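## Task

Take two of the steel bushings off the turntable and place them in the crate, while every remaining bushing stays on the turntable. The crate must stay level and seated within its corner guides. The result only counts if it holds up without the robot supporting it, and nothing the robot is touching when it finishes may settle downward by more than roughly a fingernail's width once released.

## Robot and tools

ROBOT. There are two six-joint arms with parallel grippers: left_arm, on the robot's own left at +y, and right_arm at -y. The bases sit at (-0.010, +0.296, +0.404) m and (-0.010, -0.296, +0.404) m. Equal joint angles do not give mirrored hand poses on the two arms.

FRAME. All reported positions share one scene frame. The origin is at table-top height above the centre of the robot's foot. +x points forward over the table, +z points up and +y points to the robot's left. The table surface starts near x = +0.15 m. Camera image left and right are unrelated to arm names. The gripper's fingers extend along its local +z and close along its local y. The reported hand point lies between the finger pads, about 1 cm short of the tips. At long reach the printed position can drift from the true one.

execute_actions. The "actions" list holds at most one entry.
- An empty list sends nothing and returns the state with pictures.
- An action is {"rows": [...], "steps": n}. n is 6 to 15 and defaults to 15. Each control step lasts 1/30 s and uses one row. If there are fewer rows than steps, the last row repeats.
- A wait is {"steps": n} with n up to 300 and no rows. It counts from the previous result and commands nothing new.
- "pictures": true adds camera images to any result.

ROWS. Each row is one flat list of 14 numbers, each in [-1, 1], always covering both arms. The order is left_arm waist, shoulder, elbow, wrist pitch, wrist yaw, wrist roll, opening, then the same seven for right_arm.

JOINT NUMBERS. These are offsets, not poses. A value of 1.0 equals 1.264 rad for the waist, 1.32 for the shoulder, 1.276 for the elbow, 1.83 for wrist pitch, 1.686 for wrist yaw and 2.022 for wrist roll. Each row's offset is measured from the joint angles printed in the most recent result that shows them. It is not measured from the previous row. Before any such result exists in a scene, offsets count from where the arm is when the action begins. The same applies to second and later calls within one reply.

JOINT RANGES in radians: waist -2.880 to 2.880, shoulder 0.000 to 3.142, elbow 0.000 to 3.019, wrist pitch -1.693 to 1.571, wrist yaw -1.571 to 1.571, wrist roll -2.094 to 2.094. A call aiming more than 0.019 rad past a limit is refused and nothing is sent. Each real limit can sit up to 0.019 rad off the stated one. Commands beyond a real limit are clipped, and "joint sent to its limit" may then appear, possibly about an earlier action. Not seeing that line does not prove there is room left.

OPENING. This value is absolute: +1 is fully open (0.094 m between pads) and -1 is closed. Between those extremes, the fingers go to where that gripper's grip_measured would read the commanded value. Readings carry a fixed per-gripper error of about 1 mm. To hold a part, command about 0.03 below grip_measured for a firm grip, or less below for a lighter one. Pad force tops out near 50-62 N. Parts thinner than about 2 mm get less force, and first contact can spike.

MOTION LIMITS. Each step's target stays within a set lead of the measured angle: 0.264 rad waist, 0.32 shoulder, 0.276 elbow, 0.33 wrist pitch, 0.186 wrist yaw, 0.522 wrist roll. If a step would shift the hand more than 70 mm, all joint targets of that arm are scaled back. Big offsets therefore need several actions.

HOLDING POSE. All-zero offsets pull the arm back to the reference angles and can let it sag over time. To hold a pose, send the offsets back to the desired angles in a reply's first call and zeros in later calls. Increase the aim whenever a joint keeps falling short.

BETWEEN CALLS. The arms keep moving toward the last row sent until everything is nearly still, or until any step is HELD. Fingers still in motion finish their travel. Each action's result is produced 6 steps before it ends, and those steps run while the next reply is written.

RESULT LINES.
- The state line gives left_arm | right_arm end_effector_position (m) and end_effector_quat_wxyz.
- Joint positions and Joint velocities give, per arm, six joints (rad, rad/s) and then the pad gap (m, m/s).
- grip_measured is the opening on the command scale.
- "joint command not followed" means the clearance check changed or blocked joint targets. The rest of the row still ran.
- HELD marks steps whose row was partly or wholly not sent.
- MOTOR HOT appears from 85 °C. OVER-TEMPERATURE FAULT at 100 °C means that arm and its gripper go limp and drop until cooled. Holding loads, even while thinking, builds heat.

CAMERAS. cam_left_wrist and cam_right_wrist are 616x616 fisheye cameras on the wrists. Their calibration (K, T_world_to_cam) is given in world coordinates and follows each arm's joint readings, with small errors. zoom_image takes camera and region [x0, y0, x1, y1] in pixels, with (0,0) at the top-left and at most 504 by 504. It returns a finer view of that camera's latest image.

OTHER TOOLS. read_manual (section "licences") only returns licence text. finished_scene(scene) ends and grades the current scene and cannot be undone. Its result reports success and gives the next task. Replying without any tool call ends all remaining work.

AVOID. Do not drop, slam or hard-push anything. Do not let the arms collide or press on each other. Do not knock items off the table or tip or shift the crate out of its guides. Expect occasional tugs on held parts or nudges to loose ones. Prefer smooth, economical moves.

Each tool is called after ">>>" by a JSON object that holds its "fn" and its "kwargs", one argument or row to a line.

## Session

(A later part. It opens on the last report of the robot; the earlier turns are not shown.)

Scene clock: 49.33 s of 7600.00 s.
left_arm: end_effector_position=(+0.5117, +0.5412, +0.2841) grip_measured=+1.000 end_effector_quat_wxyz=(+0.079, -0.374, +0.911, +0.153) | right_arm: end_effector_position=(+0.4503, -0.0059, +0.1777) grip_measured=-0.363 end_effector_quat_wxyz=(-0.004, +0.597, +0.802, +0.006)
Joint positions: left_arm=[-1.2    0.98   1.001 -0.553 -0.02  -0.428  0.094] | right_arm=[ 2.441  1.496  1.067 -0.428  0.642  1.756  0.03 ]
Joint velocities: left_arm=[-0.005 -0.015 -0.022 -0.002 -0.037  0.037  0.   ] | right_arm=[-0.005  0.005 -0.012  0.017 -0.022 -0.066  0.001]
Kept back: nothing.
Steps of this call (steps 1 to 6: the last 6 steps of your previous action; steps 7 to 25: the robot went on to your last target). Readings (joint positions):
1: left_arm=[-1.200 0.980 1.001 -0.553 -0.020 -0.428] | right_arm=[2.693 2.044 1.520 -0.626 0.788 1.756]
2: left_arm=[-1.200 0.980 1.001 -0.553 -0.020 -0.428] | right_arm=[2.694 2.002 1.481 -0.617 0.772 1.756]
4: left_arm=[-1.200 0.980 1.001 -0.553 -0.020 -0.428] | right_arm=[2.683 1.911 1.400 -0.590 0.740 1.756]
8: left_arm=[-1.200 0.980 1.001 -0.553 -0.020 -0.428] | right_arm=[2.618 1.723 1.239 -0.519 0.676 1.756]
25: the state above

>>> {"fn": "execute_actions", "kwargs": {
  "actions": [
    {"rows":[[0,0,0,0,0,0,1,-0.02,-0.034,-0.044,0.013,-0.01,0,-0.36],[0,0,0,0,0,0,1,-0.043,-0.067,-0.089,0.026,-0.021,0.005,-0.36],[0,0,0,0,0,0,1,-0.064,-0.1,-0.133,0.039,-0.032,0.008,-0.36],[0,0,0,0,0,0,1,-0.086,-0.134,-0.177,0.052,-0.042,0.01,-0.36],[0,0,0,0,0,0,1,-0.107,-0.168,-0.22,0.065,-0.053,0.013,-0.36],[0,0,0,0,0,0,1,-0.128,-0.2,-0.266,0.078,-0.064,0.015,-0.36],[0,0,0,0,0,0,1,-0.15,-0.235,-0.31,0.091,-0.074,0.018,-0.36],[0,0,0,0,0,0,1,-0.171,-0.269,-0.354,0.104,-0.085,0.02,-0.36],[0,0,0,0,0,0,1,-0.193,-0.3,-0.4,0.117,-0.095,0.023,-0.36],[0,0,0,0,0,0,1,-0.214,-0.336,-0.443,0.13,-0.106,0.025,-0.36]],"steps":15}
  ]
}}

>>> {"fn": "execute_actions", "kwargs": {
  "actions": [
    {"steps":20}
  ],
  "pictures": true
}}

>>> {"fn": "zoom_image", "kwargs": {
  "camera": "cam_right_wrist",
  "region": [230, 160, 430, 330]
}}

Scene clock: 50.17 s of 7600.00 s.
left_arm: end_effector_position=(+0.5117, +0.5412, +0.2841) grip_measured=+1.000 end_effector_quat_wxyz=(+0.079, -0.374, +0.911, +0.153) | right_arm: end_effector_position=(+0.3649, -0.1329, +0.1844) grip_measured=-0.363 end_effector_quat_wxyz=(-0.025, +0.652, +0.758, -0.007)
Joint positions: left_arm=[-1.2    0.98   1.001 -0.553 -0.02  -0.428  0.094] | right_arm=[ 2.266  1.218  0.668 -0.272  0.499  1.769  0.03 ]
Joint velocities: left_arm=[-0.005 -0.005 -0.002  0.022  0.051  0.051  0.   ] | right_arm=[-1.138 -1.558 -1.746  0.716 -0.505  0.139 -0.001]
Steps of this call (steps 1 to 15: the robot went on to your last target; step 16: nothing new was sent; steps 17 to 25: the first 9 steps of this action). Readings (joint positions):
17: left_arm=[-1.200 0.980 1.001 -0.553 -0.020 -0.428] | right_arm=[2.440 1.494 1.060 -0.423 0.634 1.756]
18: left_arm=[-1.200 0.980 1.001 -0.553 -0.020 -0.428] | right_arm=[2.437 1.484 1.042 -0.409 0.619 1.756]
20: left_arm=[-1.200 0.980 1.001 -0.553 -0.020 -0.428] | right_arm=[2.415 1.436 0.960 -0.371 0.584 1.756]
24: left_arm=[-1.200 0.980 1.001 -0.553 -0.020 -0.428] | right_arm=[2.303 1.269 0.729 -0.296 0.518 1.765]
25: the state above

Scene clock: 50.83 s of 7600.00 s.
left_arm: end_effector_position=(+0.5117, +0.5412, +0.2841) grip_measured=+1.000 end_effector_quat_wxyz=(+0.079, -0.374, +0.911, +0.153) | right_arm: end_effector_position=(+0.3347, -0.1968, +0.2004) grip_measured=-0.363 end_effector_quat_wxyz=(+0.002, +0.698, +0.716, -0.006)
Joint positions: left_arm=[-1.2    0.98   1.001 -0.553 -0.02  -0.428  0.094] | right_arm=[ 2.158  1.039  0.491 -0.2    0.466  1.792  0.03 ]
Joint velocities: left_arm=[-0.024 -0.015  0.002 -0.012  0.051 -0.051  0.   ] | right_arm=[-0.005  0.005 -0.002 -0.017 -0.007 -0.037  0.001]
Kept back: nothing.
Steps of this call (steps 1 to 6: the last 6 steps of your previous action; steps 7 to 20: the robot went on to your last target). Readings (joint positions):
1: left_arm=[-1.200 0.980 1.001 -0.553 -0.020 -0.428] | right_arm=[2.228 1.164 0.606 -0.247 0.482 1.774]
2: left_arm=[-1.200 0.980 1.001 -0.553 -0.020 -0.428] | right_arm=[2.194 1.112 0.552 -0.230 0.475 1.778]
4: left_arm=[-1.200 0.980 1.001 -0.553 -0.020 -0.428] | right_arm=[2.156 1.044 0.488 -0.222 0.473 1.784]
8: left_arm=[-1.200 0.980 1.001 -0.553 -0.020 -0.428] | right_arm=[2.156 1.036 0.483 -0.207 0.466 1.790]
20: the state above
camera_calibration (this result's frames):
cam_left_wrist: T_world_to_cam=[[0.713319, -0.66655, -0.216535, 0.0548984], [-0.586524, -0.736879, 0.336151, 0.610039], [-0.383622, -0.11278, -0.916578, 0.643042], [0, 0, 0, 1]] pos_world=[0.565328, 0.55864, 0.39622]
cam_right_wrist: T_world_to_cam=[[-0.99875, -0.0485877, 0.0117274, 0.317805], [-0.0329349, 0.816218, 0.576805, 0.0631621], [-0.0375977, 0.575697, -0.816798, 0.413941], [0, 0, 0, 1]] pos_world=[0.335052, -0.274417, 0.297947]

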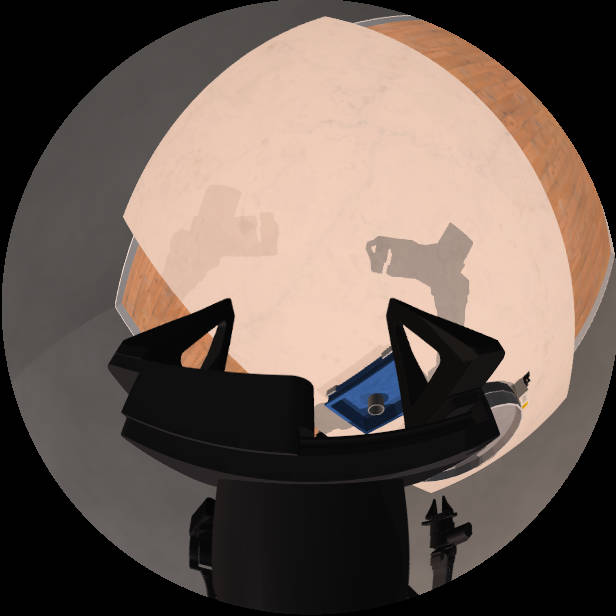

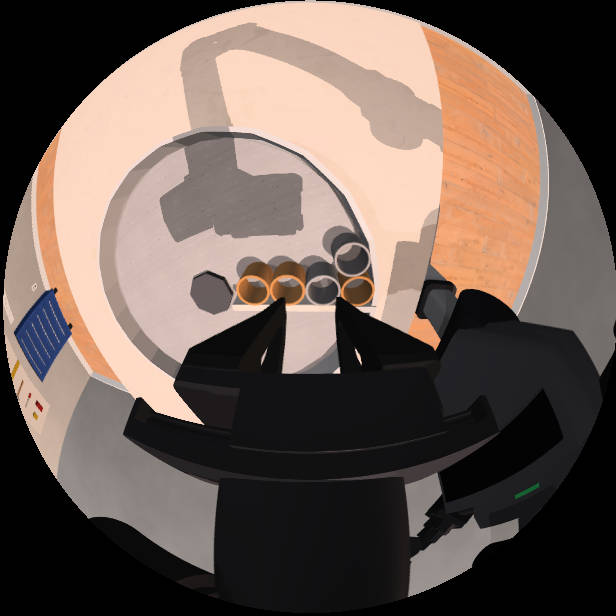

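Region (230, 160, 430, 330) of cam_right_wrist's 616x616 image, scaled by 2.520, with more detail than that image has; it fills the top 428 rows of this view, and the rest is white.

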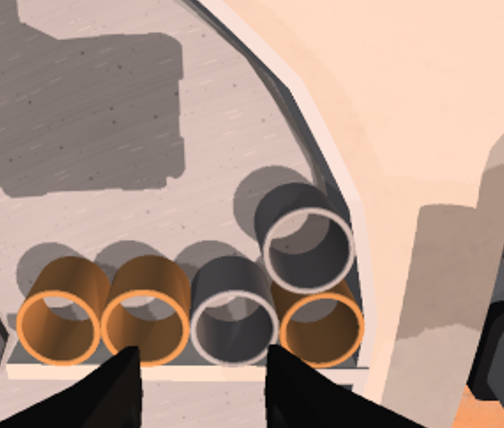

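>>> {"fn": "execute_actions", "kwargs": {
  "actions": [
    {"rows":[[0,0,0,0,0,0,1,-0.01,0.03,0.002,0.025,-0.005,-0.003,-0.36],[0,0,0,0,0,0,1,-0.017,0.06,0.004,0.05,-0.01,-0.006,-0.36],[0,0,0,0,0,0,1,-0.025,0.09,0.006,0.075,-0.016,-0.008,-0.36],[0,0,0,0,0,0,1,-0.033,0.12,0.008,0.1,-0.021,-0.011,-0.36],[0,0,0,0,0,0,1,-0.042,0.15,0.009,0.123,-0.026,-0.014,-0.36],[0,0,0,0,0,0,1,-0.05,0.18,0.01,0.146,-0.031,-0.016,-0.36],[0,0,0,0,0,0,1,-0.058,0.21,0.011,0.17,-0.036,-0.019,-0.36],[0,0,0,0,0,0,1,-0.065,0.24,0.012,0.19,-0.041,-0.022,-0.36],[0,0,0,0,0,0,1,-0.072,0.265,0.013,0.21,-0.045,-0.024,-0.36],[0,0,0,0,0,0,1,-0.077,0.283,0.014,0.225,-0.048,-0.025,-0.36]],"steps":15}
  ]
}}

>>> {"fn": "execute_actions", "kwargs": {
  "actions": [
    {"steps":16}
  ],
  "pictures": true
}}

>>> {"fn": "zoom_image", "kwargs": {
  "camera": "cam_right_wrist",
  "region": [200, 190, 440, 390]
}}

Scene clock: 52.23 s of 7600.00 s.
left_arm: end_effector_position=(+0.5117, +0.5412, +0.2841) grip_measured=+1.000 end_effector_quat_wxyz=(+0.079, -0.374, +0.911, +0.153) | right_arm: end_effector_position=(+0.3303, -0.1828, +0.1336) grip_measured=-0.363 end_effector_quat_wxyz=(+0.002, +0.713, +0.701, +0.014)
Joint positions: left_arm=[-1.2    0.98   1.001 -0.553 -0.02  -0.428  0.094] | right_arm=[2.096 1.308 0.511 0.104 0.399 1.774 0.03 ]
Joint velocities: left_arm=[ 0.005 -0.005 -0.022  0.002 -0.007 -0.022  0.   ] | right_arm=[-0.298  1.343  0.037  1.111 -0.168 -0.139  0.   ]
Steps of this call (steps 1 to 15: the robot went on to your last target; steps 16 to 33: nothing new was sent; steps 34 to 42: the first 9 steps of this action). Readings (joint positions):
34: left_arm=[-1.200 0.980 1.001 -0.553 -0.020 -0.428] | right_arm=[2.158 1.041 0.491 -0.193 0.463 1.792]
35: left_arm=[-1.200 0.980 1.001 -0.553 -0.020 -0.428] | right_arm=[2.157 1.049 0.491 -0.173 0.458 1.792]
37: left_arm=[-1.200 0.980 1.001 -0.553 -0.020 -0.428] | right_arm=[2.148 1.093 0.494 -0.102 0.441 1.790]
41: left_arm=[-1.200 0.980 1.001 -0.553 -0.020 -0.428] | right_arm=[2.107 1.262 0.508 0.065 0.406 1.778]
42: the state above

Scene clock: 52.77 s of 7600.00 s.
left_arm: end_effector_position=(+0.5117, +0.5412, +0.2841) grip_measured=+1.000 end_effector_quat_wxyz=(+0.079, -0.374, +0.911, +0.153) | right_arm: end_effector_position=(+0.3066, -0.1867, +0.1041) grip_measured=-0.363 end_effector_quat_wxyz=(-0.003, +0.709, +0.705, -0.004)
Joint positions: left_arm=[-1.2    0.98   1.001 -0.553 -0.02  -0.428  0.094] | right_arm=[2.067 1.431 0.507 0.202 0.388 1.756 0.03 ]
Joint velocities: left_arm=[-0.015 -0.005 -0.002 -0.007 -0.007 -0.007  0.   ] | right_arm=[-0.005 -0.015 -0.002  0.007  0.022 -0.022 -0.   ]
Kept back: nothing.
Steps of this call (steps 1 to 6: the last 6 steps of your previous action; steps 7 to 16: the robot went on to your last target). Readings (joint positions):
1: left_arm=[-1.200 0.980 1.001 -0.553 -0.020 -0.428] | right_arm=[2.085 1.351 0.512 0.140 0.392 1.770]
2: left_arm=[-1.200 0.980 1.001 -0.553 -0.020 -0.428] | right_arm=[2.077 1.387 0.512 0.165 0.389 1.767]
4: left_arm=[-1.200 0.980 1.001 -0.553 -0.020 -0.428] | right_arm=[2.068 1.429 0.510 0.184 0.388 1.763]
8: left_arm=[-1.200 0.980 1.001 -0.553 -0.020 -0.428] | right_arm=[2.067 1.434 0.507 0.197 0.388 1.759]
16: the state above
camera_calibration (this result's frames):
cam_left_wrist: T_world_to_cam=[[0.713319, -0.66655, -0.216535, 0.0548984], [-0.586524, -0.736879, 0.336151, 0.610039], [-0.383622, -0.11278, -0.916578, 0.643042], [0, 0, 0, 1]] pos_world=[0.565328, 0.55864, 0.39622]
cam_right_wrist: T_world_to_cam=[[-0.999706, -0.0186767, 0.0154679, 0.296871], [-0.00610816, 0.811212, 0.58472, 0.099621], [-0.0234684, 0.584454, -0.811088, 0.325093], [0, 0, 0, 1]] pos_world=[0.305021, -0.265271, 0.200836]

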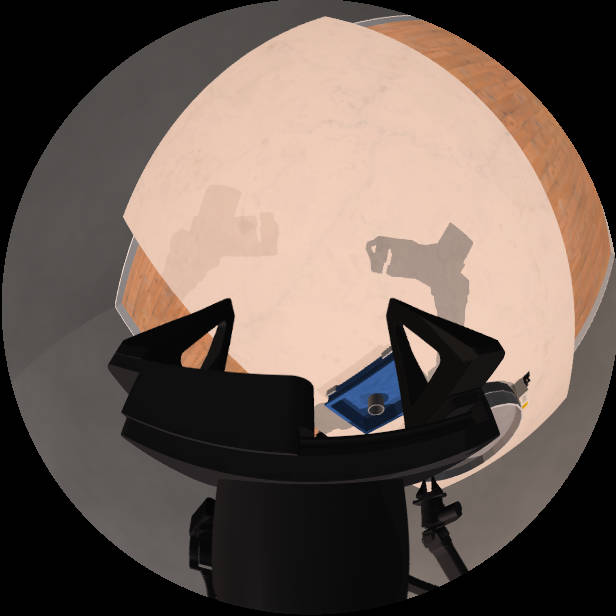

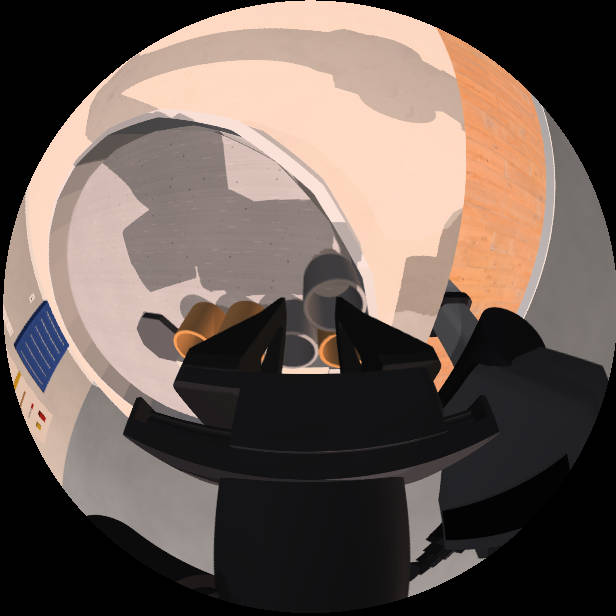

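Region (200, 190, 440, 390) of cam_right_wrist's 616x616 image, scaled by 2.100, with more detail than that image has.

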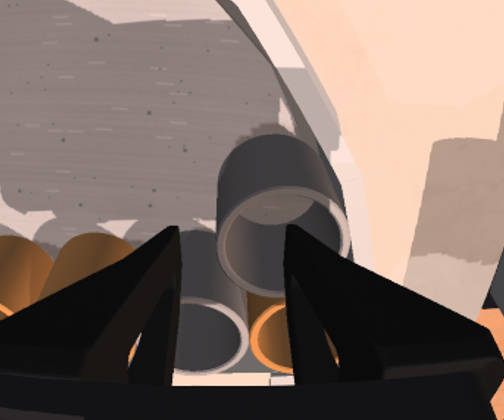

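>>> {"fn": "execute_actions", "kwargs": {
  "actions": [
    {"rows":[[0,0,0,0,0,0,1,-0.012,0,0.01,0.004,0,0,-0.36],[0,0,0,0,0,0,1,-0.012,0,0.012,0.004,0,0,-0.36],[0,0,0,0,0,0,1,-0.013,0.004,0.014,0.006,-0.002,-0.002,-0.36],[0,0,0,0,0,0,1,-0.014,0.01,0.016,0.009,-0.003,-0.004,-0.36],[0,0,0,0,0,0,1,-0.016,0.016,0.018,0.012,-0.005,-0.006,-0.36],[0,0,0,0,0,0,1,-0.017,0.022,0.02,0.016,-0.006,-0.008,-0.36],[0,0,0,0,0,0,1,-0.018,0.028,0.022,0.019,-0.008,-0.010,-0.36],[0,0,0,0,0,0,1,-0.020,0.034,0.024,0.023,-0.009,-0.012,-0.36],[0,0,0,0,0,0,1,-0.021,0.04,0.025,0.026,-0.011,-0.013,-0.36],[0,0,0,0,0,0,1,-0.022,0.044,0.026,0.029,-0.012,-0.014,-0.36],[0,0,0,0,0,0,1,-0.023,0.048,0.027,0.031,-0.0125,-0.015,-0.36]],"steps":15}
  ]
}}

>>> {"fn": "execute_actions", "kwargs": {
  "actions": [
    {"steps":15}
  ],
  "pictures": true
}}

>>> {"fn": "zoom_image", "kwargs": {
  "camera": "cam_right_wrist",
  "region": [250, 230, 450, 400]
}}

Scene clock: 53.80 s of 7600.00 s.
left_arm: end_effector_position=(+0.5117, +0.5412, +0.2841) grip_measured=+1.000 end_effector_quat_wxyz=(+0.079, -0.374, +0.911, +0.153) | right_arm: end_effector_position=(+0.3214, -0.1846, +0.0973) grip_measured=-0.363 end_effector_quat_wxyz=(+0.004, +0.714, +0.700, +0.010)
Joint positions: left_arm=[-1.2    0.98   1.001 -0.553 -0.02  -0.428  0.094] | right_arm=[2.056 1.448 0.533 0.227 0.375 1.75  0.03 ]
Joint velocities: left_arm=[-0.015 -0.005  0.007 -0.012 -0.037  0.022  0.   ] | right_arm=[-0.073  0.21   0.071  0.193 -0.066 -0.037  0.001]
Steps of this call (steps 1 to 15: the robot went on to your last target; steps 16 to 22: nothing new was sent; steps 23 to 31: the first 9 steps of this action). Readings (joint positions):
23: left_arm=[-1.200 0.980 1.001 -0.553 -0.020 -0.428] | right_arm=[2.066 1.431 0.508 0.202 0.388 1.755]
24: left_arm=[-1.200 0.980 1.001 -0.553 -0.020 -0.428] | right_arm=[2.066 1.431 0.510 0.202 0.388 1.755]
26: left_arm=[-1.200 0.980 1.001 -0.553 -0.020 -0.428] | right_arm=[2.064 1.431 0.515 0.203 0.386 1.755]
30: left_arm=[-1.200 0.980 1.001 -0.553 -0.020 -0.428] | right_arm=[2.058 1.441 0.530 0.221 0.377 1.752]
31: the state above

Scene clock: 54.30 s of 7600.00 s.
left_arm: end_effector_position=(+0.5117, +0.5412, +0.2841) grip_measured=+1.000 end_effector_quat_wxyz=(+0.079, -0.374, +0.911, +0.153) | right_arm: end_effector_position=(+0.3145, -0.1845, +0.0881) grip_measured=-0.363 end_effector_quat_wxyz=(-0.001, +0.710, +0.704, +0.004)
Joint positions: left_arm=[-1.2    0.98   1.001 -0.553 -0.02  -0.428  0.094] | right_arm=[2.049 1.486 0.539 0.247 0.369 1.74  0.03 ]
Joint velocities: left_arm=[-0.015 -0.015  0.002  0.007 -0.007 -0.051  0.   ] | right_arm=[ 0.005 -0.005 -0.022  0.002 -0.11   0.022 -0.   ]
Kept back: nothing.
Steps of this call (steps 1 to 6: the last 6 steps of your previous action; steps 7 to 15: the robot went on to your last target). Readings (joint positions):
1: left_arm=[-1.200 0.980 1.001 -0.553 -0.020 -0.428] | right_arm=[2.054 1.456 0.536 0.233 0.373 1.749]
2: left_arm=[-1.200 0.980 1.001 -0.553 -0.020 -0.428] | right_arm=[2.052 1.464 0.537 0.238 0.371 1.747]
4: left_arm=[-1.200 0.980 1.001 -0.553 -0.020 -0.428] | right_arm=[2.050 1.478 0.539 0.244 0.370 1.744]
8: left_arm=[-1.200 0.980 1.001 -0.553 -0.020 -0.428] | right_arm=[2.049 1.486 0.539 0.245 0.369 1.742]
15: the state above
camera_calibration (this result's frames):
cam_left_wrist: T_world_to_cam=[[0.713319, -0.66655, -0.216535, 0.0548984], [-0.586524, -0.736879, 0.336151, 0.610039], [-0.383622, -0.11278, -0.916578, 0.643042], [0, 0, 0, 1]] pos_world=[0.565328, 0.55864, 0.39622]
cam_right_wrist: T_world_to_cam=[[-0.999869, -0.0161672, 0.000504766, 0.306943], [-0.0127491, 0.806915, 0.59053, 0.107983], [-0.00995451, 0.590447, -0.807015, 0.307475], [0, 0, 0, 1]] pos_world=[0.31134, -0.263718, 0.184215]

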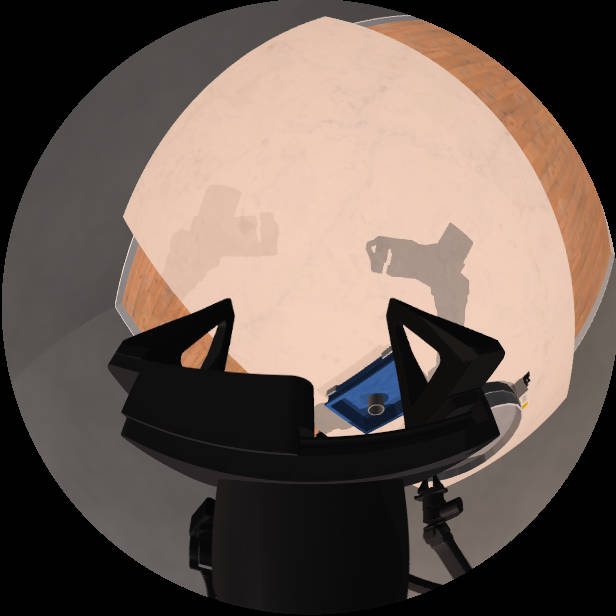

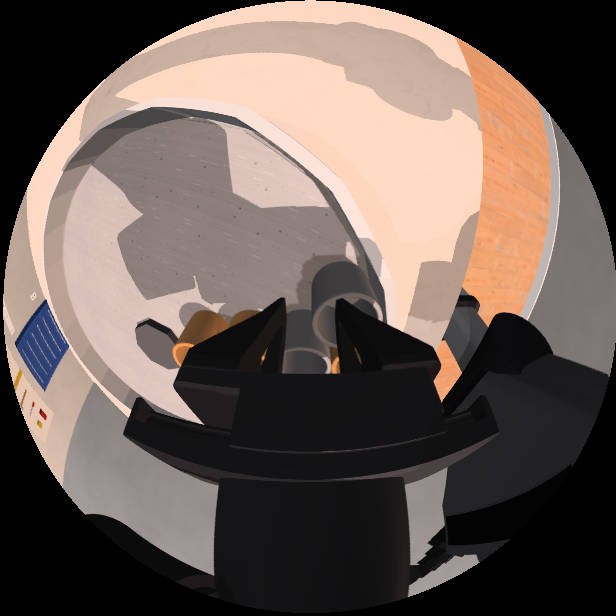

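Region (250, 230, 450, 400) of cam_right_wrist's 616x616 image, scaled by 2.520, with more detail than that image has; it fills the top 428 rows of this view, and the rest is white.

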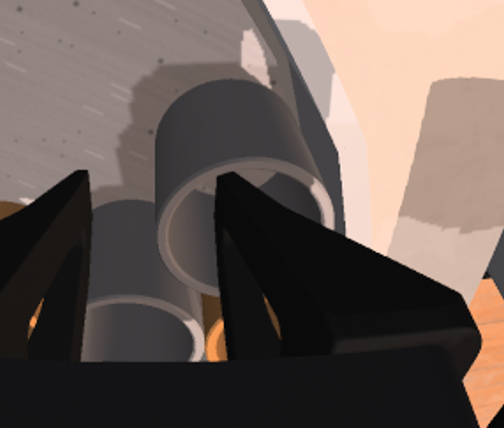

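>>> {"fn": "execute_actions", "kwargs": {
  "actions": [
    {"rows":[[0,0,0,0,0,0,1,-0.014,0.016,0,0.008,-0.002,-0.005,-0.36]],"steps":12}
  ]
}}

>>> {"fn": "execute_actions", "kwargs": {
  "actions": [
    {"steps":10}
  ],
  "pictures": true
}}

>>> {"fn": "zoom_image", "kwargs": {
  "camera": "cam_right_wrist",
  "region": [250, 230, 450, 400]
}}

Scene clock: 54.77 s of 7600.00 s.
left_arm: end_effector_position=(+0.5117, +0.5412, +0.2841) grip_measured=+1.000 end_effector_quat_wxyz=(+0.079, -0.374, +0.911, +0.153) | right_arm: end_effector_position=(+0.3134, -0.1866, +0.0863) grip_measured=-0.363 end_effector_quat_wxyz=(+0.000, +0.710, +0.704, +0.002)
Joint positions: left_arm=[-1.2    0.98   1.001 -0.553 -0.02  -0.428  0.094] | right_arm=[2.043 1.491 0.539 0.25  0.369 1.739 0.03 ]
Joint velocities: left_arm=[-0.005 -0.015 -0.002 -0.017  0.051  0.007  0.   ] | right_arm=[-0.034  0.015  0.012 -0.012 -0.022  0.066  0.001]
Steps of this call (steps 1 to 8: the robot went on to your last target; steps 9 to 14: the first 6 steps of this action). Readings (joint positions):
9: left_arm=[-1.200 0.980 1.001 -0.553 -0.020 -0.428] | right_arm=[2.048 1.486 0.539 0.248 0.369 1.739]
10: left_arm=[-1.200 0.980 1.001 -0.553 -0.020 -0.428] | right_arm=[2.047 1.487 0.539 0.249 0.369 1.739]
12: left_arm=[-1.200 0.980 1.001 -0.553 -0.020 -0.428] | right_arm=[2.045 1.489 0.539 0.250 0.369 1.739]
14: the state above

Scene clock: 55.10 s of 7600.00 s.
left_arm: end_effector_position=(+0.5117, +0.5412, +0.2841) grip_measured=+1.000 end_effector_quat_wxyz=(+0.079, -0.374, +0.911, +0.153) | right_arm: end_effector_position=(+0.3129, -0.1866, +0.0860) grip_measured=-0.363 end_effector_quat_wxyz=(-0.000, +0.710, +0.704, +0.002)
Joint positions: left_arm=[-1.2    0.98   1.001 -0.553 -0.02  -0.428  0.094] | right_arm=[2.043 1.492 0.539 0.25  0.368 1.739 0.03 ]
Joint velocities: left_arm=[-0.005  0.005  0.007 -0.007  0.051  0.022  0.   ] | right_arm=[ 0.005  0.005 -0.007 -0.002 -0.022 -0.051 -0.001]
Kept back: nothing.
Steps of this call (steps 1 to 6: the last 6 steps of your previous action; steps 7 to 10: the robot went on to your last target). Readings (joint positions):
1: left_arm=[-1.200 0.980 1.001 -0.553 -0.020 -0.428] | right_arm=[2.043 1.492 0.539 0.250 0.369 1.739]
2: left_arm=[-1.200 0.980 1.001 -0.553 -0.020 -0.428] | right_arm=[2.043 1.492 0.539 0.250 0.369 1.739]
4: left_arm=[-1.200 0.980 1.001 -0.553 -0.020 -0.428] | right_arm=[2.043 1.492 0.539 0.250 0.368 1.739]
8: left_arm=[-1.200 0.980 1.001 -0.553 -0.020 -0.428] | right_arm=[2.043 1.492 0.539 0.250 0.368 1.739]
10: the state above
camera_calibration (this result's frames):
cam_left_wrist: T_world_to_cam=[[0.713319, -0.66655, -0.216535, 0.0548984], [-0.586524, -0.736879, 0.336151, 0.610039], [-0.383622, -0.11278, -0.916578, 0.643042], [0, 0, 0, 1]] pos_world=[0.565328, 0.55864, 0.39622]
cam_right_wrist: T_world_to_cam=[[-0.999885, -0.0145772, 0.00412602, 0.305309], [-0.00937751, 0.809418, 0.587157, 0.110632], [-0.0118988, 0.587051, -0.809462, 0.307271], [0, 0, 0, 1]] pos_world=[0.309967, -0.265481, 0.182506]

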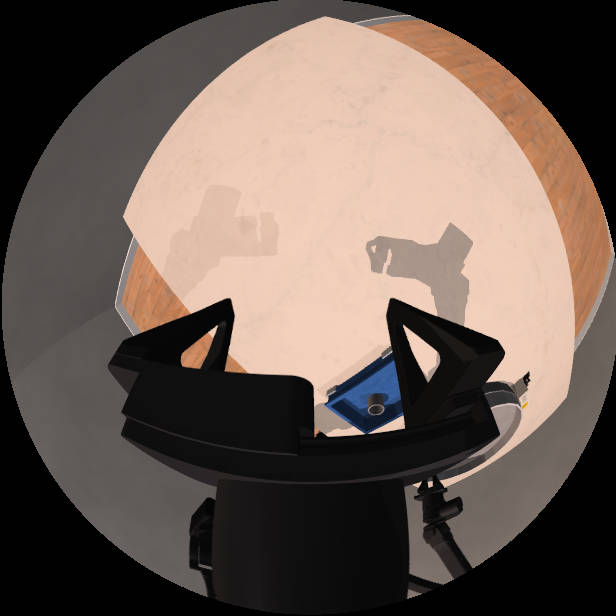

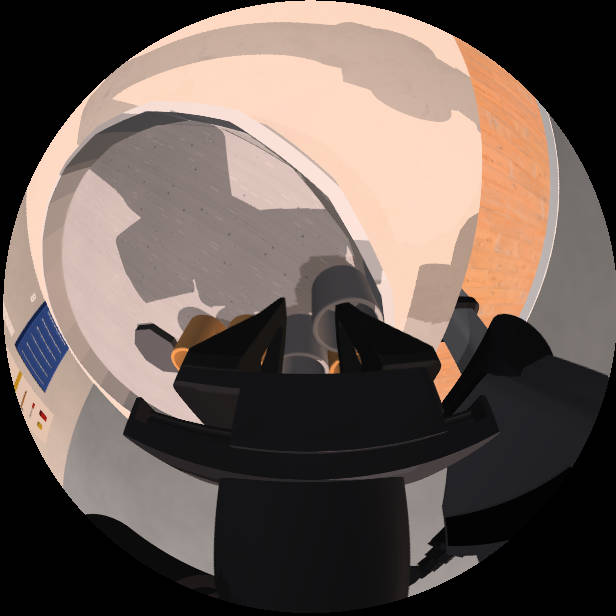

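Region (250, 230, 450, 400) of cam_right_wrist's 616x616 image, scaled by 2.520, with more detail than that image has; it fills the top 428 rows of this view, and the rest is white.

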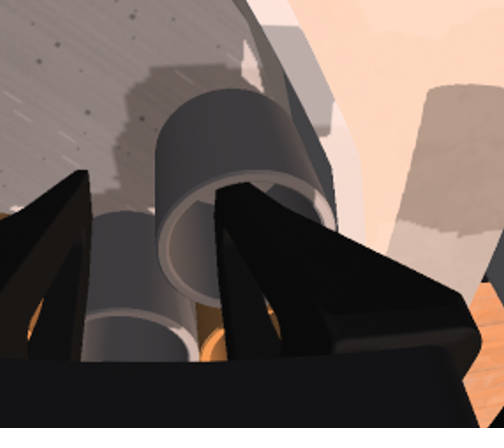

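Similar to the previous successful grasp. Close.

>>> {"fn": "execute_actions", "kwargs": {
  "actions": [
    {"rows":[[0,0,0,0,0,0,1,0,0,0,0,0,0,-0.5],[0,0,0,0,0,0,1,0,0,0,0,0,0,-0.55],[0,0,0,0,0,0,1,0,0,0,0,0,0,-0.6],[0,0,0,0,0,0,1,0,0,0,0,0,0,-0.65],[0,0,0,0,0,0,1,0,0,0,0,0,0,-0.7],[0,0,0,0,0,0,1,0,0,0,0,0,0,-0.75],[0,0,0,0,0,0,1,0,0,0,0,0,0,-0.8],[0,0,0,0,0,0,1,0,0,0,0,0,0,-0.86]],"steps":14}
  ]
}}

>>> {"fn": "execute_actions", "kwargs": {
  "actions": [
    {"steps":10}
  ],
  "pictures": true
}}

Scene clock: 55.57 s of 7600.00 s.
left_arm: end_effector_position=(+0.5117, +0.5412, +0.2841) grip_measured=+1.000 end_effector_quat_wxyz=(+0.079, -0.374, +0.911, +0.153) | right_arm: end_effector_position=(+0.3129, -0.1866, +0.0860) grip_measured=-0.806 end_effector_quat_wxyz=(-0.001, +0.710, +0.704, +0.002)
Joint positions: left_arm=[-1.2    0.98   1.001 -0.553 -0.02  -0.428  0.094] | right_arm=[2.043 1.492 0.539 0.25  0.368 1.739 0.009]
Joint velocities: left_arm=[ 0.005 -0.015 -0.012 -0.046  0.051  0.022  0.   ] | right_arm=[-0.015 -0.005 -0.007 -0.012  0.007 -0.007  0.001]
Steps of this call (steps 1 to 6: the robot went on to your last target; steps 7 to 14: the first 8 steps of this action). Readings (joint positions):
7: left_arm=[-1.200 0.980 1.001 -0.553 -0.020 -0.428] | right_arm=[2.043 1.492 0.539 0.250 0.368 1.739]
8: left_arm=[-1.200 0.980 1.001 -0.553 -0.020 -0.428] | right_arm=[2.043 1.492 0.539 0.250 0.368 1.739]
10: left_arm=[-1.200 0.980 1.001 -0.553 -0.020 -0.428] | right_arm=[2.043 1.492 0.539 0.250 0.368 1.739]
14: the state above

Scene clock: 55.90 s of 7600.00 s.
left_arm: end_effector_position=(+0.5117, +0.5412, +0.2841) grip_measured=+1.000 end_effector_quat_wxyz=(+0.079, -0.374, +0.911, +0.153) | right_arm: end_effector_position=(+0.3129, -0.1866, +0.0860) grip_measured=-0.806 end_effector_quat_wxyz=(-0.001, +0.710, +0.704, +0.002)
Joint positions: left_arm=[-1.2    0.98   1.001 -0.553 -0.02  -0.428  0.094] | right_arm=[2.043 1.492 0.539 0.25  0.368 1.739 0.009]
Joint velocities: left_arm=[ 0.005 -0.015 -0.012  0.007 -0.007 -0.051  0.   ] | right_arm=[-0.005 -0.005  0.002  0.012  0.022 -0.022  0.001]
Kept back: nothing.
Steps of this call (steps 1 to 6: the last 6 steps of your previous action; steps 7 to 10: the robot went on to your last target). Readings (joint positions):
1: left_arm=[-1.200 0.980 1.001 -0.553 -0.020 -0.428] | right_arm=[2.043 1.492 0.539 0.250 0.368 1.739]
2: left_arm=[-1.200 0.980 1.001 -0.553 -0.020 -0.428] | right_arm=[2.043 1.492 0.539 0.250 0.368 1.739]
4: left_arm=[-1.200 0.980 1.001 -0.553 -0.020 -0.428] | right_arm=[2.043 1.492 0.539 0.250 0.368 1.739]
8: left_arm=[-1.200 0.980 1.001 -0.553 -0.020 -0.428] | right_arm=[2.043 1.492 0.539 0.250 0.368 1.739]
10: the state above
camera_calibration (this result's frames):
cam_left_wrist: T_world_to_cam=[[0.713319, -0.66655, -0.216535, 0.0548984], [-0.586524, -0.736879, 0.336151, 0.610039], [-0.383622, -0.11278, -0.916578, 0.643042], [0, 0, 0, 1]] pos_world=[0.565328, 0.55864, 0.39622]
cam_right_wrist: T_world_to_cam=[[-0.999885, -0.0145796, 0.00418098, 0.305294], [-0.00934267, 0.809197, 0.587463, 0.110501], [-0.0119482, 0.587356, -0.80924, 0.307286], [0, 0, 0, 1]] pos_world=[0.309963, -0.265452, 0.182477]

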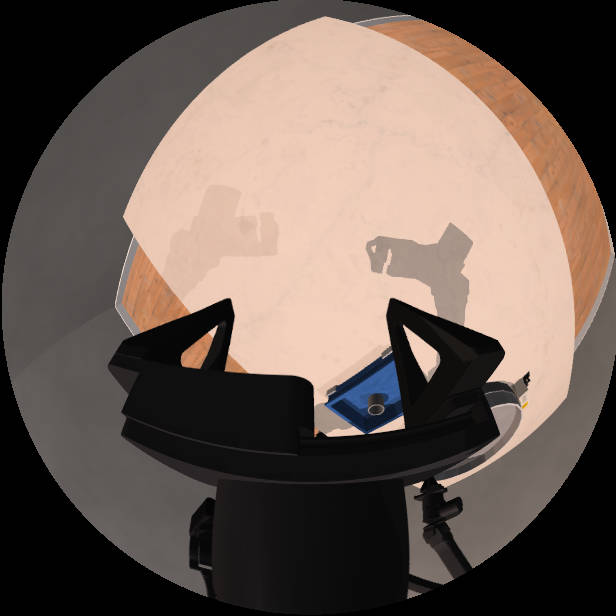

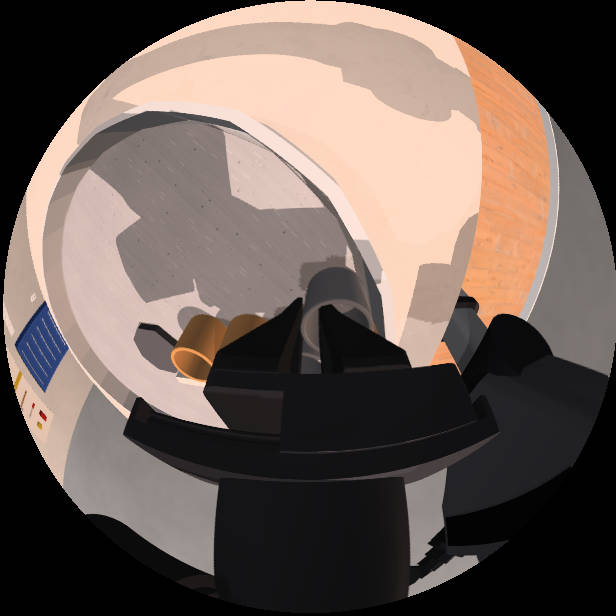

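>>> {"fn": "execute_actions", "kwargs": {
  "actions": [
    {"rows":[[0,0,0,0,0,0,1,0.008,-0.014,-0.006,-0.006,0.002,0,-0.9],[0,0,0,0,0,0,1,0.011,-0.024,-0.012,-0.012,0.005,0,-0.9],[0,0,0,0,0,0,1,0.014,-0.035,-0.018,-0.019,0.008,0,-0.9],[0,0,0,0,0,0,1,0.019,-0.048,-0.025,-0.026,0.012,0,-0.9],[0,0,0,0,0,0,1,0.025,-0.07,-0.03,-0.042,0.016,0.002,-0.9],[0,0,0,0,0,0,1,0.032,-0.097,-0.033,-0.062,0.02,0.003,-0.9],[0,0,0,0,0,0,1,0.039,-0.125,-0.035,-0.083,0.024,0.004,-0.9],[0,0,0,0,0,0,1,0.046,-0.152,-0.036,-0.103,0.028,0.005,-0.9],[0,0,0,0,0,0,1,0.052,-0.18,-0.037,-0.124,0.033,0.006,-0.9],[0,0,0,0,0,0,1,0.059,-0.207,-0.038,-0.144,0.037,0.007,-0.9],[0,0,0,0,0,0,1,0.065,-0.235,-0.038,-0.165,0.041,0.008,-0.9],[0,0,0,0,0,0,1,0.072,-0.262,-0.038,-0.185,0.045,0.008,-0.9],[0,0,0,0,0,0,1,0.078,-0.29,-0.038,-0.206,0.05,0.008,-0.9],[0,0,0,0,0,0,1,0.085,-0.317,-0.038,-0.226,0.054,0.008,-0.9],[0,0,0,0,0,0,1,0.091,-0.343,-0.038,-0.246,0.058,0.008,-0.9]],"steps":15}
  ]
}}

>>> {"fn": "execute_actions", "kwargs": {
  "actions": [
    {"steps":18}
  ],
  "pictures": true
}}

Scene clock: 57.30 s of 7600.00 s.
left_arm: end_effector_position=(+0.5117, +0.5412, +0.2841) grip_measured=+1.000 end_effector_quat_wxyz=(+0.079, -0.374, +0.911, +0.153) | right_arm: end_effector_position=(+0.3134, -0.1926, +0.1197) grip_measured=-0.806 end_effector_quat_wxyz=(-0.001, +0.697, +0.716, -0.017)
Joint positions: left_arm=[-1.2    0.98   1.001 -0.553 -0.02  -0.428  0.094] | right_arm=[2.075 1.36  0.513 0.102 0.414 1.739 0.009]
Joint velocities: left_arm=[-0.005  0.005 -0.012 -0.012 -0.037  0.007  0.   ] | right_arm=[ 0.298 -1.138 -0.193 -1.053  0.183 -0.007 -0.001]
Steps of this call (steps 1 to 15: the robot went on to your last target; steps 16 to 33: nothing new was sent; steps 34 to 42: the first 9 steps of this action). Readings (joint positions):
34: left_arm=[-1.200 0.980 1.001 -0.553 -0.020 -0.428] | right_arm=[2.043 1.492 0.539 0.250 0.368 1.739]
35: left_arm=[-1.200 0.980 1.001 -0.553 -0.020 -0.428] | right_arm=[2.043 1.491 0.539 0.247 0.370 1.739]
37: left_arm=[-1.200 0.980 1.001 -0.553 -0.020 -0.428] | right_arm=[2.045 1.482 0.537 0.232 0.380 1.739]
41: left_arm=[-1.200 0.980 1.001 -0.553 -0.020 -0.428] | right_arm=[2.066 1.397 0.520 0.137 0.406 1.739]
42: the state above

Scene clock: 57.90 s of 7600.00 s.
left_arm: end_effector_position=(+0.5117, +0.5412, +0.2841) grip_measured=+1.000 end_effector_quat_wxyz=(+0.079, -0.374, +0.911, +0.153) | right_arm: end_effector_position=(+0.3402, -0.1999, +0.2016) grip_measured=-0.806 end_effector_quat_wxyz=(+0.008, +0.685, +0.729, -0.001)
Joint positions: left_arm=[-1.2    0.98   1.001 -0.553 -0.02  -0.428  0.094] | right_arm=[ 2.148  1.029  0.492 -0.191  0.464  1.741  0.009]
Joint velocities: left_arm=[ 0.005 -0.005  0.007 -0.007 -0.022  0.037  0.   ] | right_arm=[ 0.015 -0.005 -0.007 -0.027 -0.022  0.007 -0.001]
Kept back: nothing.
Steps of this call (steps 1 to 6: the last 6 steps of your previous action; steps 7 to 18: the robot went on to your last target). Readings (joint positions):
1: left_arm=[-1.200 0.980 1.001 -0.553 -0.020 -0.428] | right_arm=[2.085 1.320 0.506 0.065 0.421 1.739]
2: left_arm=[-1.200 0.980 1.001 -0.553 -0.020 -0.428] | right_arm=[2.096 1.277 0.501 0.028 0.428 1.739]
4: left_arm=[-1.200 0.980 1.001 -0.553 -0.020 -0.428] | right_arm=[2.116 1.193 0.495 -0.046 0.442 1.740]
8: left_arm=[-1.200 0.980 1.001 -0.553 -0.020 -0.428] | right_arm=[2.145 1.051 0.495 -0.165 0.463 1.741]
18: the state above
camera_calibration (this result's frames):
cam_left_wrist: T_world_to_cam=[[0.713319, -0.66655, -0.216535, 0.0548984], [-0.586524, -0.736879, 0.336151, 0.610039], [-0.383622, -0.11278, -0.916578, 0.643042], [0, 0, 0, 1]] pos_world=[0.565328, 0.55864, 0.39622]
cam_right_wrist: T_world_to_cam=[[-0.996362, -0.0851552, -0.00338194, 0.318073], [-0.0716233, 0.815206, 0.574725, 0.0785606], [-0.0461839, 0.572877, -0.818339, 0.419537], [0, 0, 0, 1]] pos_world=[0.341918, -0.2773, 0.299249]

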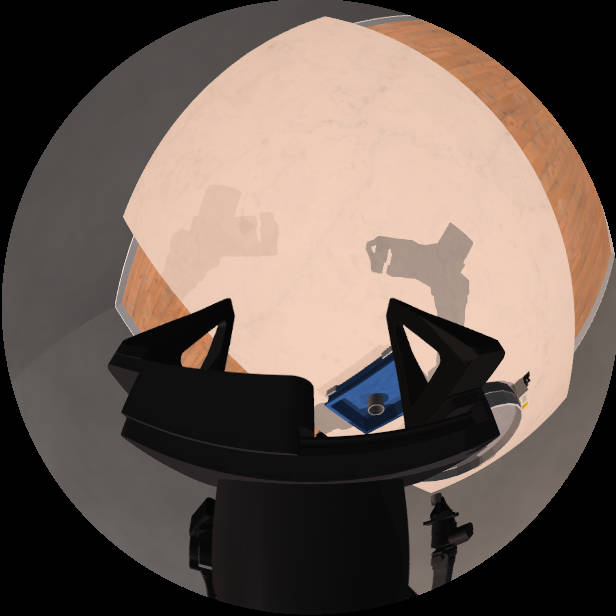

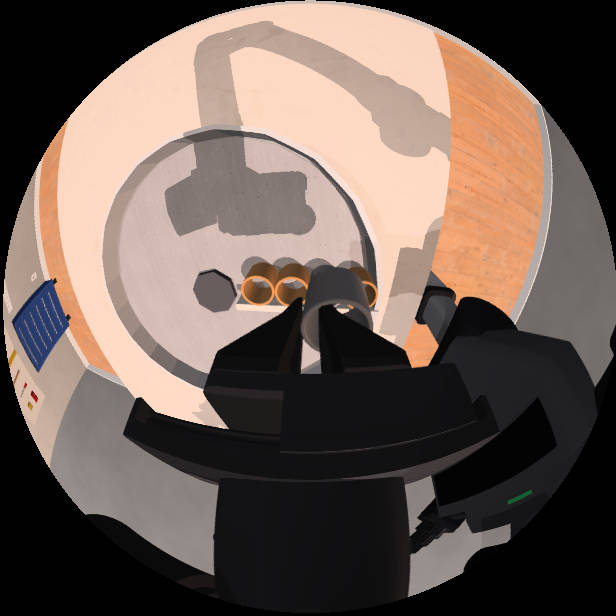

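>>> {"fn": "execute_actions", "kwargs": {
  "actions": [
    {"rows":[[0,0,0,0,0,0,1,0.01,0.012,0.02,-0.006,0.004,0,-0.9],[0,0,0,0,0,0,1,0.022,0.03,0.046,-0.014,0.01,0,-0.9],[0,0,0,0,0,0,1,0.04,0.057,0.08,-0.024,0.018,0,-0.9],[0,0,0,0,0,0,1,0.057,0.087,0.118,-0.035,0.026,0,-0.9],[0,0,0,0,0,0,1,0.075,0.117,0.156,-0.046,0.034,0,-0.9],[0,0,0,0,0,0,1,0.093,0.147,0.194,-0.057,0.043,0,-0.9],[0,0,0,0,0,0,1,0.11,0.177,0.232,-0.068,0.051,0,-0.9],[0,0,0,0,0,0,1,0.128,0.207,0.27,-0.079,0.059,0,-0.9],[0,0,0,0,0,0,1,0.146,0.237,0.308,-0.09,0.067,0,-0.9],[0,0,0,0,0,0,1,0.163,0.267,0.346,-0.101,0.076,0,-0.9],[0,0,0,0,0,0,1,0.181,0.297,0.384,-0.112,0.084,0,-0.9],[0,0,0,0,0,0,1,0.199,0.327,0.422,-0.123,0.092,0,-0.9],[0,0,0,0,0,0,1,0.216,0.357,0.46,-0.134,0.1,0,-0.9],[0,0,0,0,0,0,1,0.234,0.387,0.498,-0.145,0.108,0,-0.9],[0,0,0,0,0,0,1,0.25,0.415,0.535,-0.155,0.116,0,-0.9]],"steps":15}
  ]
}}

>>> {"fn": "execute_actions", "kwargs": {
  "actions": [
    {"steps":14}
  ]
}}

Scene clock: 59.27 s of 7600.00 s.
left_arm: end_effector_position=(+0.5117, +0.5412, +0.2841) grip_measured=+1.000 end_effector_quat_wxyz=(+0.079, -0.374, +0.911, +0.153) | right_arm: end_effector_position=(+0.4071, -0.1301, +0.1820) grip_measured=-0.806 end_effector_quat_wxyz=(+0.009, +0.646, +0.763, -0.015)
Joint positions: left_arm=[-1.2    0.98   1.001 -0.553 -0.02  -0.428  0.094] | right_arm=[ 2.264  1.255  0.769 -0.31   0.564  1.741  0.009]
Joint velocities: left_arm=[-0.005 -0.015  0.012 -0.012 -0.007 -0.022  0.   ] | right_arm=[ 0.689  1.275  1.663 -0.491  0.388  0.022  0.001]
Steps of this call (steps 1 to 15: the robot went on to your last target; steps 16 to 32: nothing new was sent; steps 33 to 41: the first 9 steps of this action). Readings (joint positions):
33: left_arm=[-1.200 0.980 1.001 -0.553 -0.020 -0.428] | right_arm=[2.148 1.029 0.492 -0.191 0.466 1.741]
34: left_arm=[-1.200 0.980 1.001 -0.553 -0.020 -0.428] | right_arm=[2.150 1.032 0.497 -0.196 0.473 1.741]
36: left_arm=[-1.200 0.980 1.001 -0.553 -0.020 -0.428] | right_arm=[2.164 1.061 0.532 -0.223 0.499 1.741]
40: left_arm=[-1.200 0.980 1.001 -0.553 -0.020 -0.428] | right_arm=[2.240 1.211 0.712 -0.293 0.551 1.741]
41: the state above

Scene clock: 59.73 s of 7600.00 s.
left_arm: end_effector_position=(+0.5117, +0.5412, +0.2841) grip_measured=+1.000 end_effector_quat_wxyz=(+0.079, -0.374, +0.911, +0.153) | right_arm: end_effector_position=(+0.4585, +0.0302, +0.1675) grip_measured=-0.806 end_effector_quat_wxyz=(-0.008, +0.577, +0.817, +0.005)
Joint positions: left_arm=[-1.2    0.98   1.001 -0.553 -0.02  -0.428  0.094] | right_arm=[ 2.472  1.588  1.17  -0.465  0.656  1.741  0.009]
Joint velocities: left_arm=[-0.005  0.005  0.002 -0.012  0.037  0.007  0.   ] | right_arm=[-0.034  0.005 -0.022 -0.081 -0.051 -0.037 -0.   ]
Kept back: nothing.
Steps of this call (steps 1 to 6: the last 6 steps of your previous action; steps 7 to 14: the robot went on to your last target). Readings (joint positions):
1: left_arm=[-1.200 0.980 1.001 -0.553 -0.020 -0.428] | right_arm=[2.287 1.299 0.828 -0.329 0.579 1.741]
2: left_arm=[-1.200 0.980 1.001 -0.553 -0.020 -0.428] | right_arm=[2.311 1.342 0.886 -0.347 0.593 1.741]
4: left_arm=[-1.200 0.980 1.001 -0.553 -0.020 -0.428] | right_arm=[2.358 1.424 0.996 -0.384 0.619 1.741]
8: left_arm=[-1.200 0.980 1.001 -0.553 -0.020 -0.428] | right_arm=[2.441 1.560 1.167 -0.441 0.653 1.741]
14: the state above

>>> {"fn": "execute_actions", "kwargs": {
  "actions": [
    {"rows":[[0,0,0,0,0,0,1,0.01,0.012,0.02,-0.006,0.004,0,-0.9],[0,0,0,0,0,0,1,0.022,0.033,0.046,-0.014,0.01,0,-0.9],[0,0,0,0,0,0,1,0.037,0.058,0.078,-0.024,0.018,0,-0.9],[0,0,0,0,0,0,1,0.052,0.085,0.11,-0.034,0.025,0,-0.9],[0,0,0,0,0,0,1,0.067,0.112,0.143,-0.044,0.033,0,-0.9],[0,0,0,0,0,0,1,0.083,0.138,0.175,-0.054,0.04,0,-0.9],[0,0,0,0,0,0,1,0.098,0.165,0.208,-0.064,0.048,0,-0.9],[0,0,0,0,0,0,1,0.113,0.19,0.24,-0.074,0.055,0,-0.9],[0,0,0,0,0,0,1,0.128,0.217,0.273,-0.084,0.063,0,-0.9],[0,0,0,0,0,0,1,0.143,0.243,0.305,-0.094,0.07,0,-0.9],[0,0,0,0,0,0,1,0.157,0.268,0.335,-0.103,0.077,0,-0.9],[0,0,0,0,0,0,1,0.168,0.288,0.36,-0.11,0.083,0,-0.9],[0,0,0,0,0,0,1,0.177,0.303,0.377,-0.116,0.087,0,-0.9],[0,0,0,0,0,0,1,0.182,0.312,0.387,-0.119,0.089,0,-0.9],[0,0,0,0,0,0,1,0.184,0.316,0.39,-0.12,0.09,0,-0.9]],"steps":15}
  ]
}}

>>> {"fn": "execute_actions", "kwargs": {
  "actions": [
    {"steps":16}
  ],
  "pictures": true
}}

Scene clock: 60.47 s of 7600.00 s.
left_arm: end_effector_position=(+0.5117, +0.5412, +0.2841) grip_measured=+1.000 end_effector_quat_wxyz=(+0.079, -0.374, +0.911, +0.153) | right_arm: end_effector_position=(+0.4847, +0.1018, +0.1533) grip_measured=-0.806 end_effector_quat_wxyz=(+0.016, +0.550, +0.835, -0.005)
Joint positions: left_arm=[-1.2    0.98   1.001 -0.553 -0.02  -0.428  0.094] | right_arm=[ 2.537  1.775  1.418 -0.565  0.747  1.741  0.009]
Joint velocities: left_arm=[-0.005 -0.015  0.012 -0.012  0.007 -0.007  0.   ] | right_arm=[ 0.493  0.982  1.194 -0.393  0.242 -0.007  0.   ]
Steps of this call (steps 1 to 13: the robot went on to your last target; steps 14 to 22: the first 9 steps of this action). Readings (joint positions):
14: left_arm=[-1.200 0.980 1.001 -0.553 -0.020 -0.428] | right_arm=[2.472 1.588 1.169 -0.466 0.658 1.741]
15: left_arm=[-1.200 0.980 1.001 -0.553 -0.020 -0.428] | right_arm=[2.472 1.592 1.173 -0.471 0.665 1.741]
17: left_arm=[-1.200 0.980 1.001 -0.553 -0.020 -0.428] | right_arm=[2.478 1.617 1.210 -0.497 0.689 1.741]
21: left_arm=[-1.200 0.980 1.001 -0.553 -0.020 -0.428] | right_arm=[2.520 1.741 1.376 -0.552 0.736 1.741]
22: the state above

Scene clock: 61.00 s of 7600.00 s.
left_arm: end_effector_position=(+0.5117, +0.5412, +0.2841) grip_measured=+1.000 end_effector_quat_wxyz=(+0.079, -0.374, +0.911, +0.153) | right_arm: end_effector_position=(+0.4163, +0.2350, +0.1629) grip_measured=-0.806 end_effector_quat_wxyz=(-0.001, +0.465, +0.885, +0.006)
Joint positions: left_arm=[-1.2    0.98   1.001 -0.553 -0.02  -0.428  0.094] | right_arm=[ 2.715  2.027  1.648 -0.677  0.806  1.741  0.009]
Joint velocities: left_arm=[-0.005  0.005  0.007  0.017  0.007 -0.081  0.   ] | right_arm=[-0.044 -0.005 -0.007  0.007 -0.081  0.051  0.   ]
Kept back: nothing.
Steps of this call (steps 1 to 6: the last 6 steps of your previous action; steps 7 to 16: the robot went on to your last target). Readings (joint positions):
1: left_arm=[-1.200 0.980 1.001 -0.553 -0.020 -0.428] | right_arm=[2.554 1.809 1.459 -0.579 0.758 1.741]
2: left_arm=[-1.200 0.980 1.001 -0.553 -0.020 -0.428] | right_arm=[2.573 1.841 1.496 -0.594 0.769 1.741]
4: left_arm=[-1.200 0.980 1.001 -0.553 -0.020 -0.428] | right_arm=[2.611 1.905 1.567 -0.625 0.790 1.741]
8: left_arm=[-1.200 0.980 1.001 -0.553 -0.020 -0.428] | right_arm=[2.683 2.002 1.648 -0.660 0.802 1.741]
16: the state above
camera_calibration (this result's frames):
cam_left_wrist: T_world_to_cam=[[0.713319, -0.66655, -0.216535, 0.0548984], [-0.586524, -0.736879, 0.336151, 0.610039], [-0.383622, -0.11278, -0.916578, 0.643042], [0, 0, 0, 1]] pos_world=[0.565328, 0.55864, 0.39622]
cam_right_wrist: T_world_to_cam=[[-0.809375, -0.587275, -0.00437856, 0.471105], [-0.475866, 0.651428, 0.590926, -0.0440983], [-0.344184, 0.480364, -0.806714, 0.286162], [0, 0, 0, 1]] pos_world=[0.458809, 0.167933, 0.258973]

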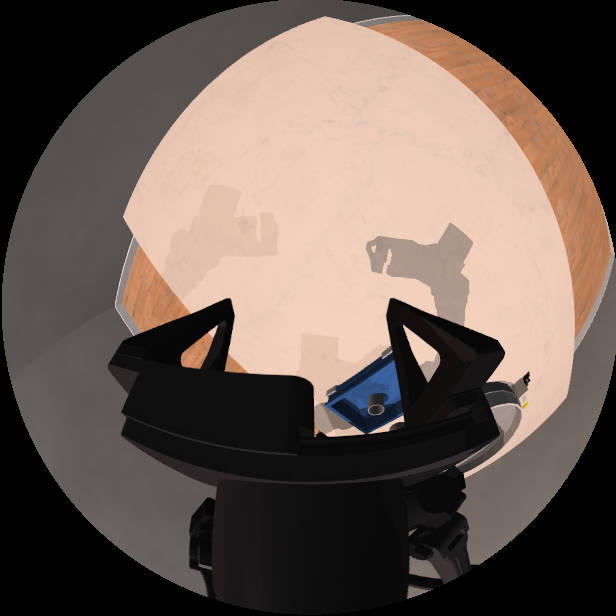

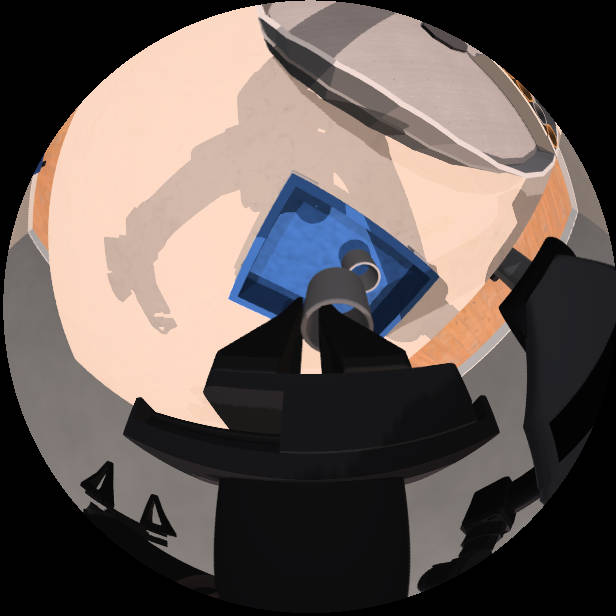

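>>> {"fn": "execute_actions", "kwargs": {
  "actions": [
    {"rows":[[0,0,0,0,0,0,1,-0.012,0.0,0.012,0.008,-0.003,0,-0.9],[0,0,0,0,0,0,1,-0.02,0.008,0.018,0.015,-0.006,0,-0.9],[0,0,0,0,0,0,1,-0.028,0.017,0.024,0.022,-0.008,0,-0.9],[0,0,0,0,0,0,1,-0.036,0.026,0.03,0.029,-0.011,0,-0.9],[0,0,0,0,0,0,1,-0.044,0.035,0.035,0.036,-0.014,0,-0.9],[0,0,0,0,0,0,1,-0.052,0.044,0.041,0.043,-0.016,0,-0.9],[0,0,0,0,0,0,1,-0.06,0.053,0.046,0.05,-0.019,0,-0.9],[0,0,0,0,0,0,1,-0.067,0.062,0.052,0.057,-0.022,0,-0.9],[0,0,0,0,0,0,1,-0.074,0.071,0.057,0.064,-0.024,0,-0.9],[0,0,0,0,0,0,1,-0.08,0.08,0.062,0.071,-0.027,0,-0.9]],"steps":15}
  ]
}}

>>> {"fn": "execute_actions", "kwargs": {
  "actions": [
    {"steps":16}
  ],
  "pictures": true
}}

Scene clock: 62.00 s of 7600.00 s.
left_arm: end_effector_position=(+0.5117, +0.5412, +0.2841) grip_measured=+1.000 end_effector_quat_wxyz=(+0.079, -0.374, +0.911, +0.153) | right_arm: end_effector_position=(+0.4325, +0.2407, +0.1296) grip_measured=-0.806 end_effector_quat_wxyz=(-0.002, +0.501, +0.865, +0.021)
Joint positions: left_arm=[-1.2    0.98   1.001 -0.553 -0.02  -0.428  0.094] | right_arm=[ 2.669  2.072  1.689 -0.593  0.771  1.741  0.009]
Joint velocities: left_arm=[-0.005 -0.005  0.002 -0.007  0.066 -0.007  0.   ] | right_arm=[-0.347  0.366  0.276  0.408 -0.11  -0.007 -0.   ]
Steps of this call (steps 1 to 15: the robot went on to your last target; steps 16 to 21: nothing new was sent; steps 22 to 30: the first 9 steps of this action). Readings (joint positions):
22: left_arm=[-1.200 0.980 1.001 -0.553 -0.020 -0.428] | right_arm=[2.713 2.027 1.648 -0.676 0.805 1.741]
23: left_arm=[-1.200 0.980 1.001 -0.553 -0.020 -0.428] | right_arm=[2.713 2.027 1.648 -0.672 0.801 1.741]
25: left_arm=[-1.200 0.980 1.001 -0.553 -0.020 -0.428] | right_arm=[2.708 2.030 1.650 -0.656 0.793 1.741]
29: left_arm=[-1.200 0.980 1.001 -0.553 -0.020 -0.428] | right_arm=[2.680 2.060 1.679 -0.607 0.775 1.741]
30: the state above

Scene clock: 62.53 s of 7600.00 s.
left_arm: end_effector_position=(+0.5117, +0.5412, +0.2841) grip_measured=+1.000 end_effector_quat_wxyz=(+0.079, -0.374, +0.911, +0.153) | right_arm: end_effector_position=(+0.4287, +0.2197, +0.0724) grip_measured=-0.806 end_effector_quat_wxyz=(+0.003, +0.516, +0.856, -0.006)
Joint positions: left_arm=[-1.2    0.98   1.001 -0.553 -0.02  -0.428  0.094] | right_arm=[ 2.599  2.139  1.709 -0.555  0.762  1.741  0.009]
Joint velocities: left_arm=[-0.034  0.005 -0.012 -0.022  0.022  0.007  0.   ] | right_arm=[-0.015 -0.005 -0.012 -0.012 -0.007 -0.051  0.   ]
Kept back: nothing.
Steps of this call (steps 1 to 6: the last 6 steps of your previous action; steps 7 to 16: the robot went on to your last target). Readings (joint positions):
1: left_arm=[-1.200 0.980 1.001 -0.553 -0.020 -0.428] | right_arm=[2.657 2.085 1.698 -0.580 0.766 1.741]
2: left_arm=[-1.200 0.980 1.001 -0.553 -0.020 -0.428] | right_arm=[2.645 2.097 1.704 -0.569 0.764 1.741]
4: left_arm=[-1.200 0.980 1.001 -0.553 -0.020 -0.428] | right_arm=[2.623 2.116 1.709 -0.558 0.763 1.741]
8: left_arm=[-1.200 0.980 1.001 -0.553 -0.020 -0.428] | right_arm=[2.599 2.137 1.709 -0.557 0.763 1.741]
16: the state above
camera_calibration (this result's frames):
cam_left_wrist: T_world_to_cam=[[0.713319, -0.66655, -0.216535, 0.0548984], [-0.586524, -0.736879, 0.336151, 0.610039], [-0.383622, -0.11278, -0.916578, 0.643042], [0, 0, 0, 1]] pos_world=[0.565328, 0.55864, 0.39622]
cam_right_wrist: T_world_to_cam=[[-0.873248, -0.487098, 0.0131414, 0.475938], [-0.391869, 0.718044, 0.575198, -0.0242196], [-0.289614, 0.497141, -0.817909, 0.198479], [0, 0, 0, 1]] pos_world=[0.463604, 0.150548, 0.170014]

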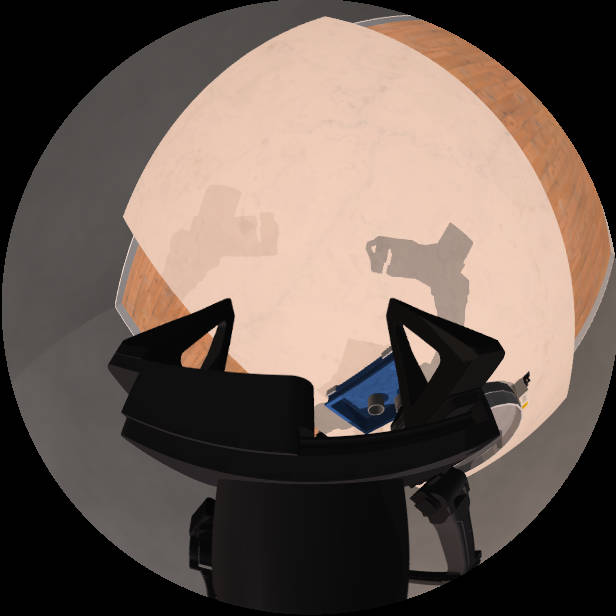

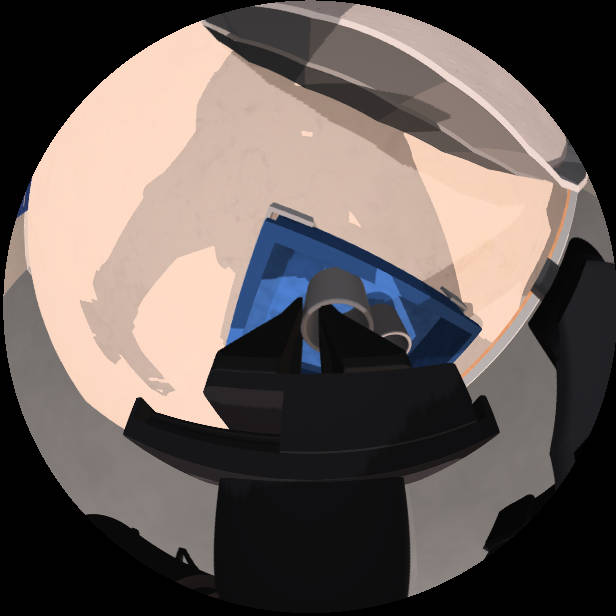

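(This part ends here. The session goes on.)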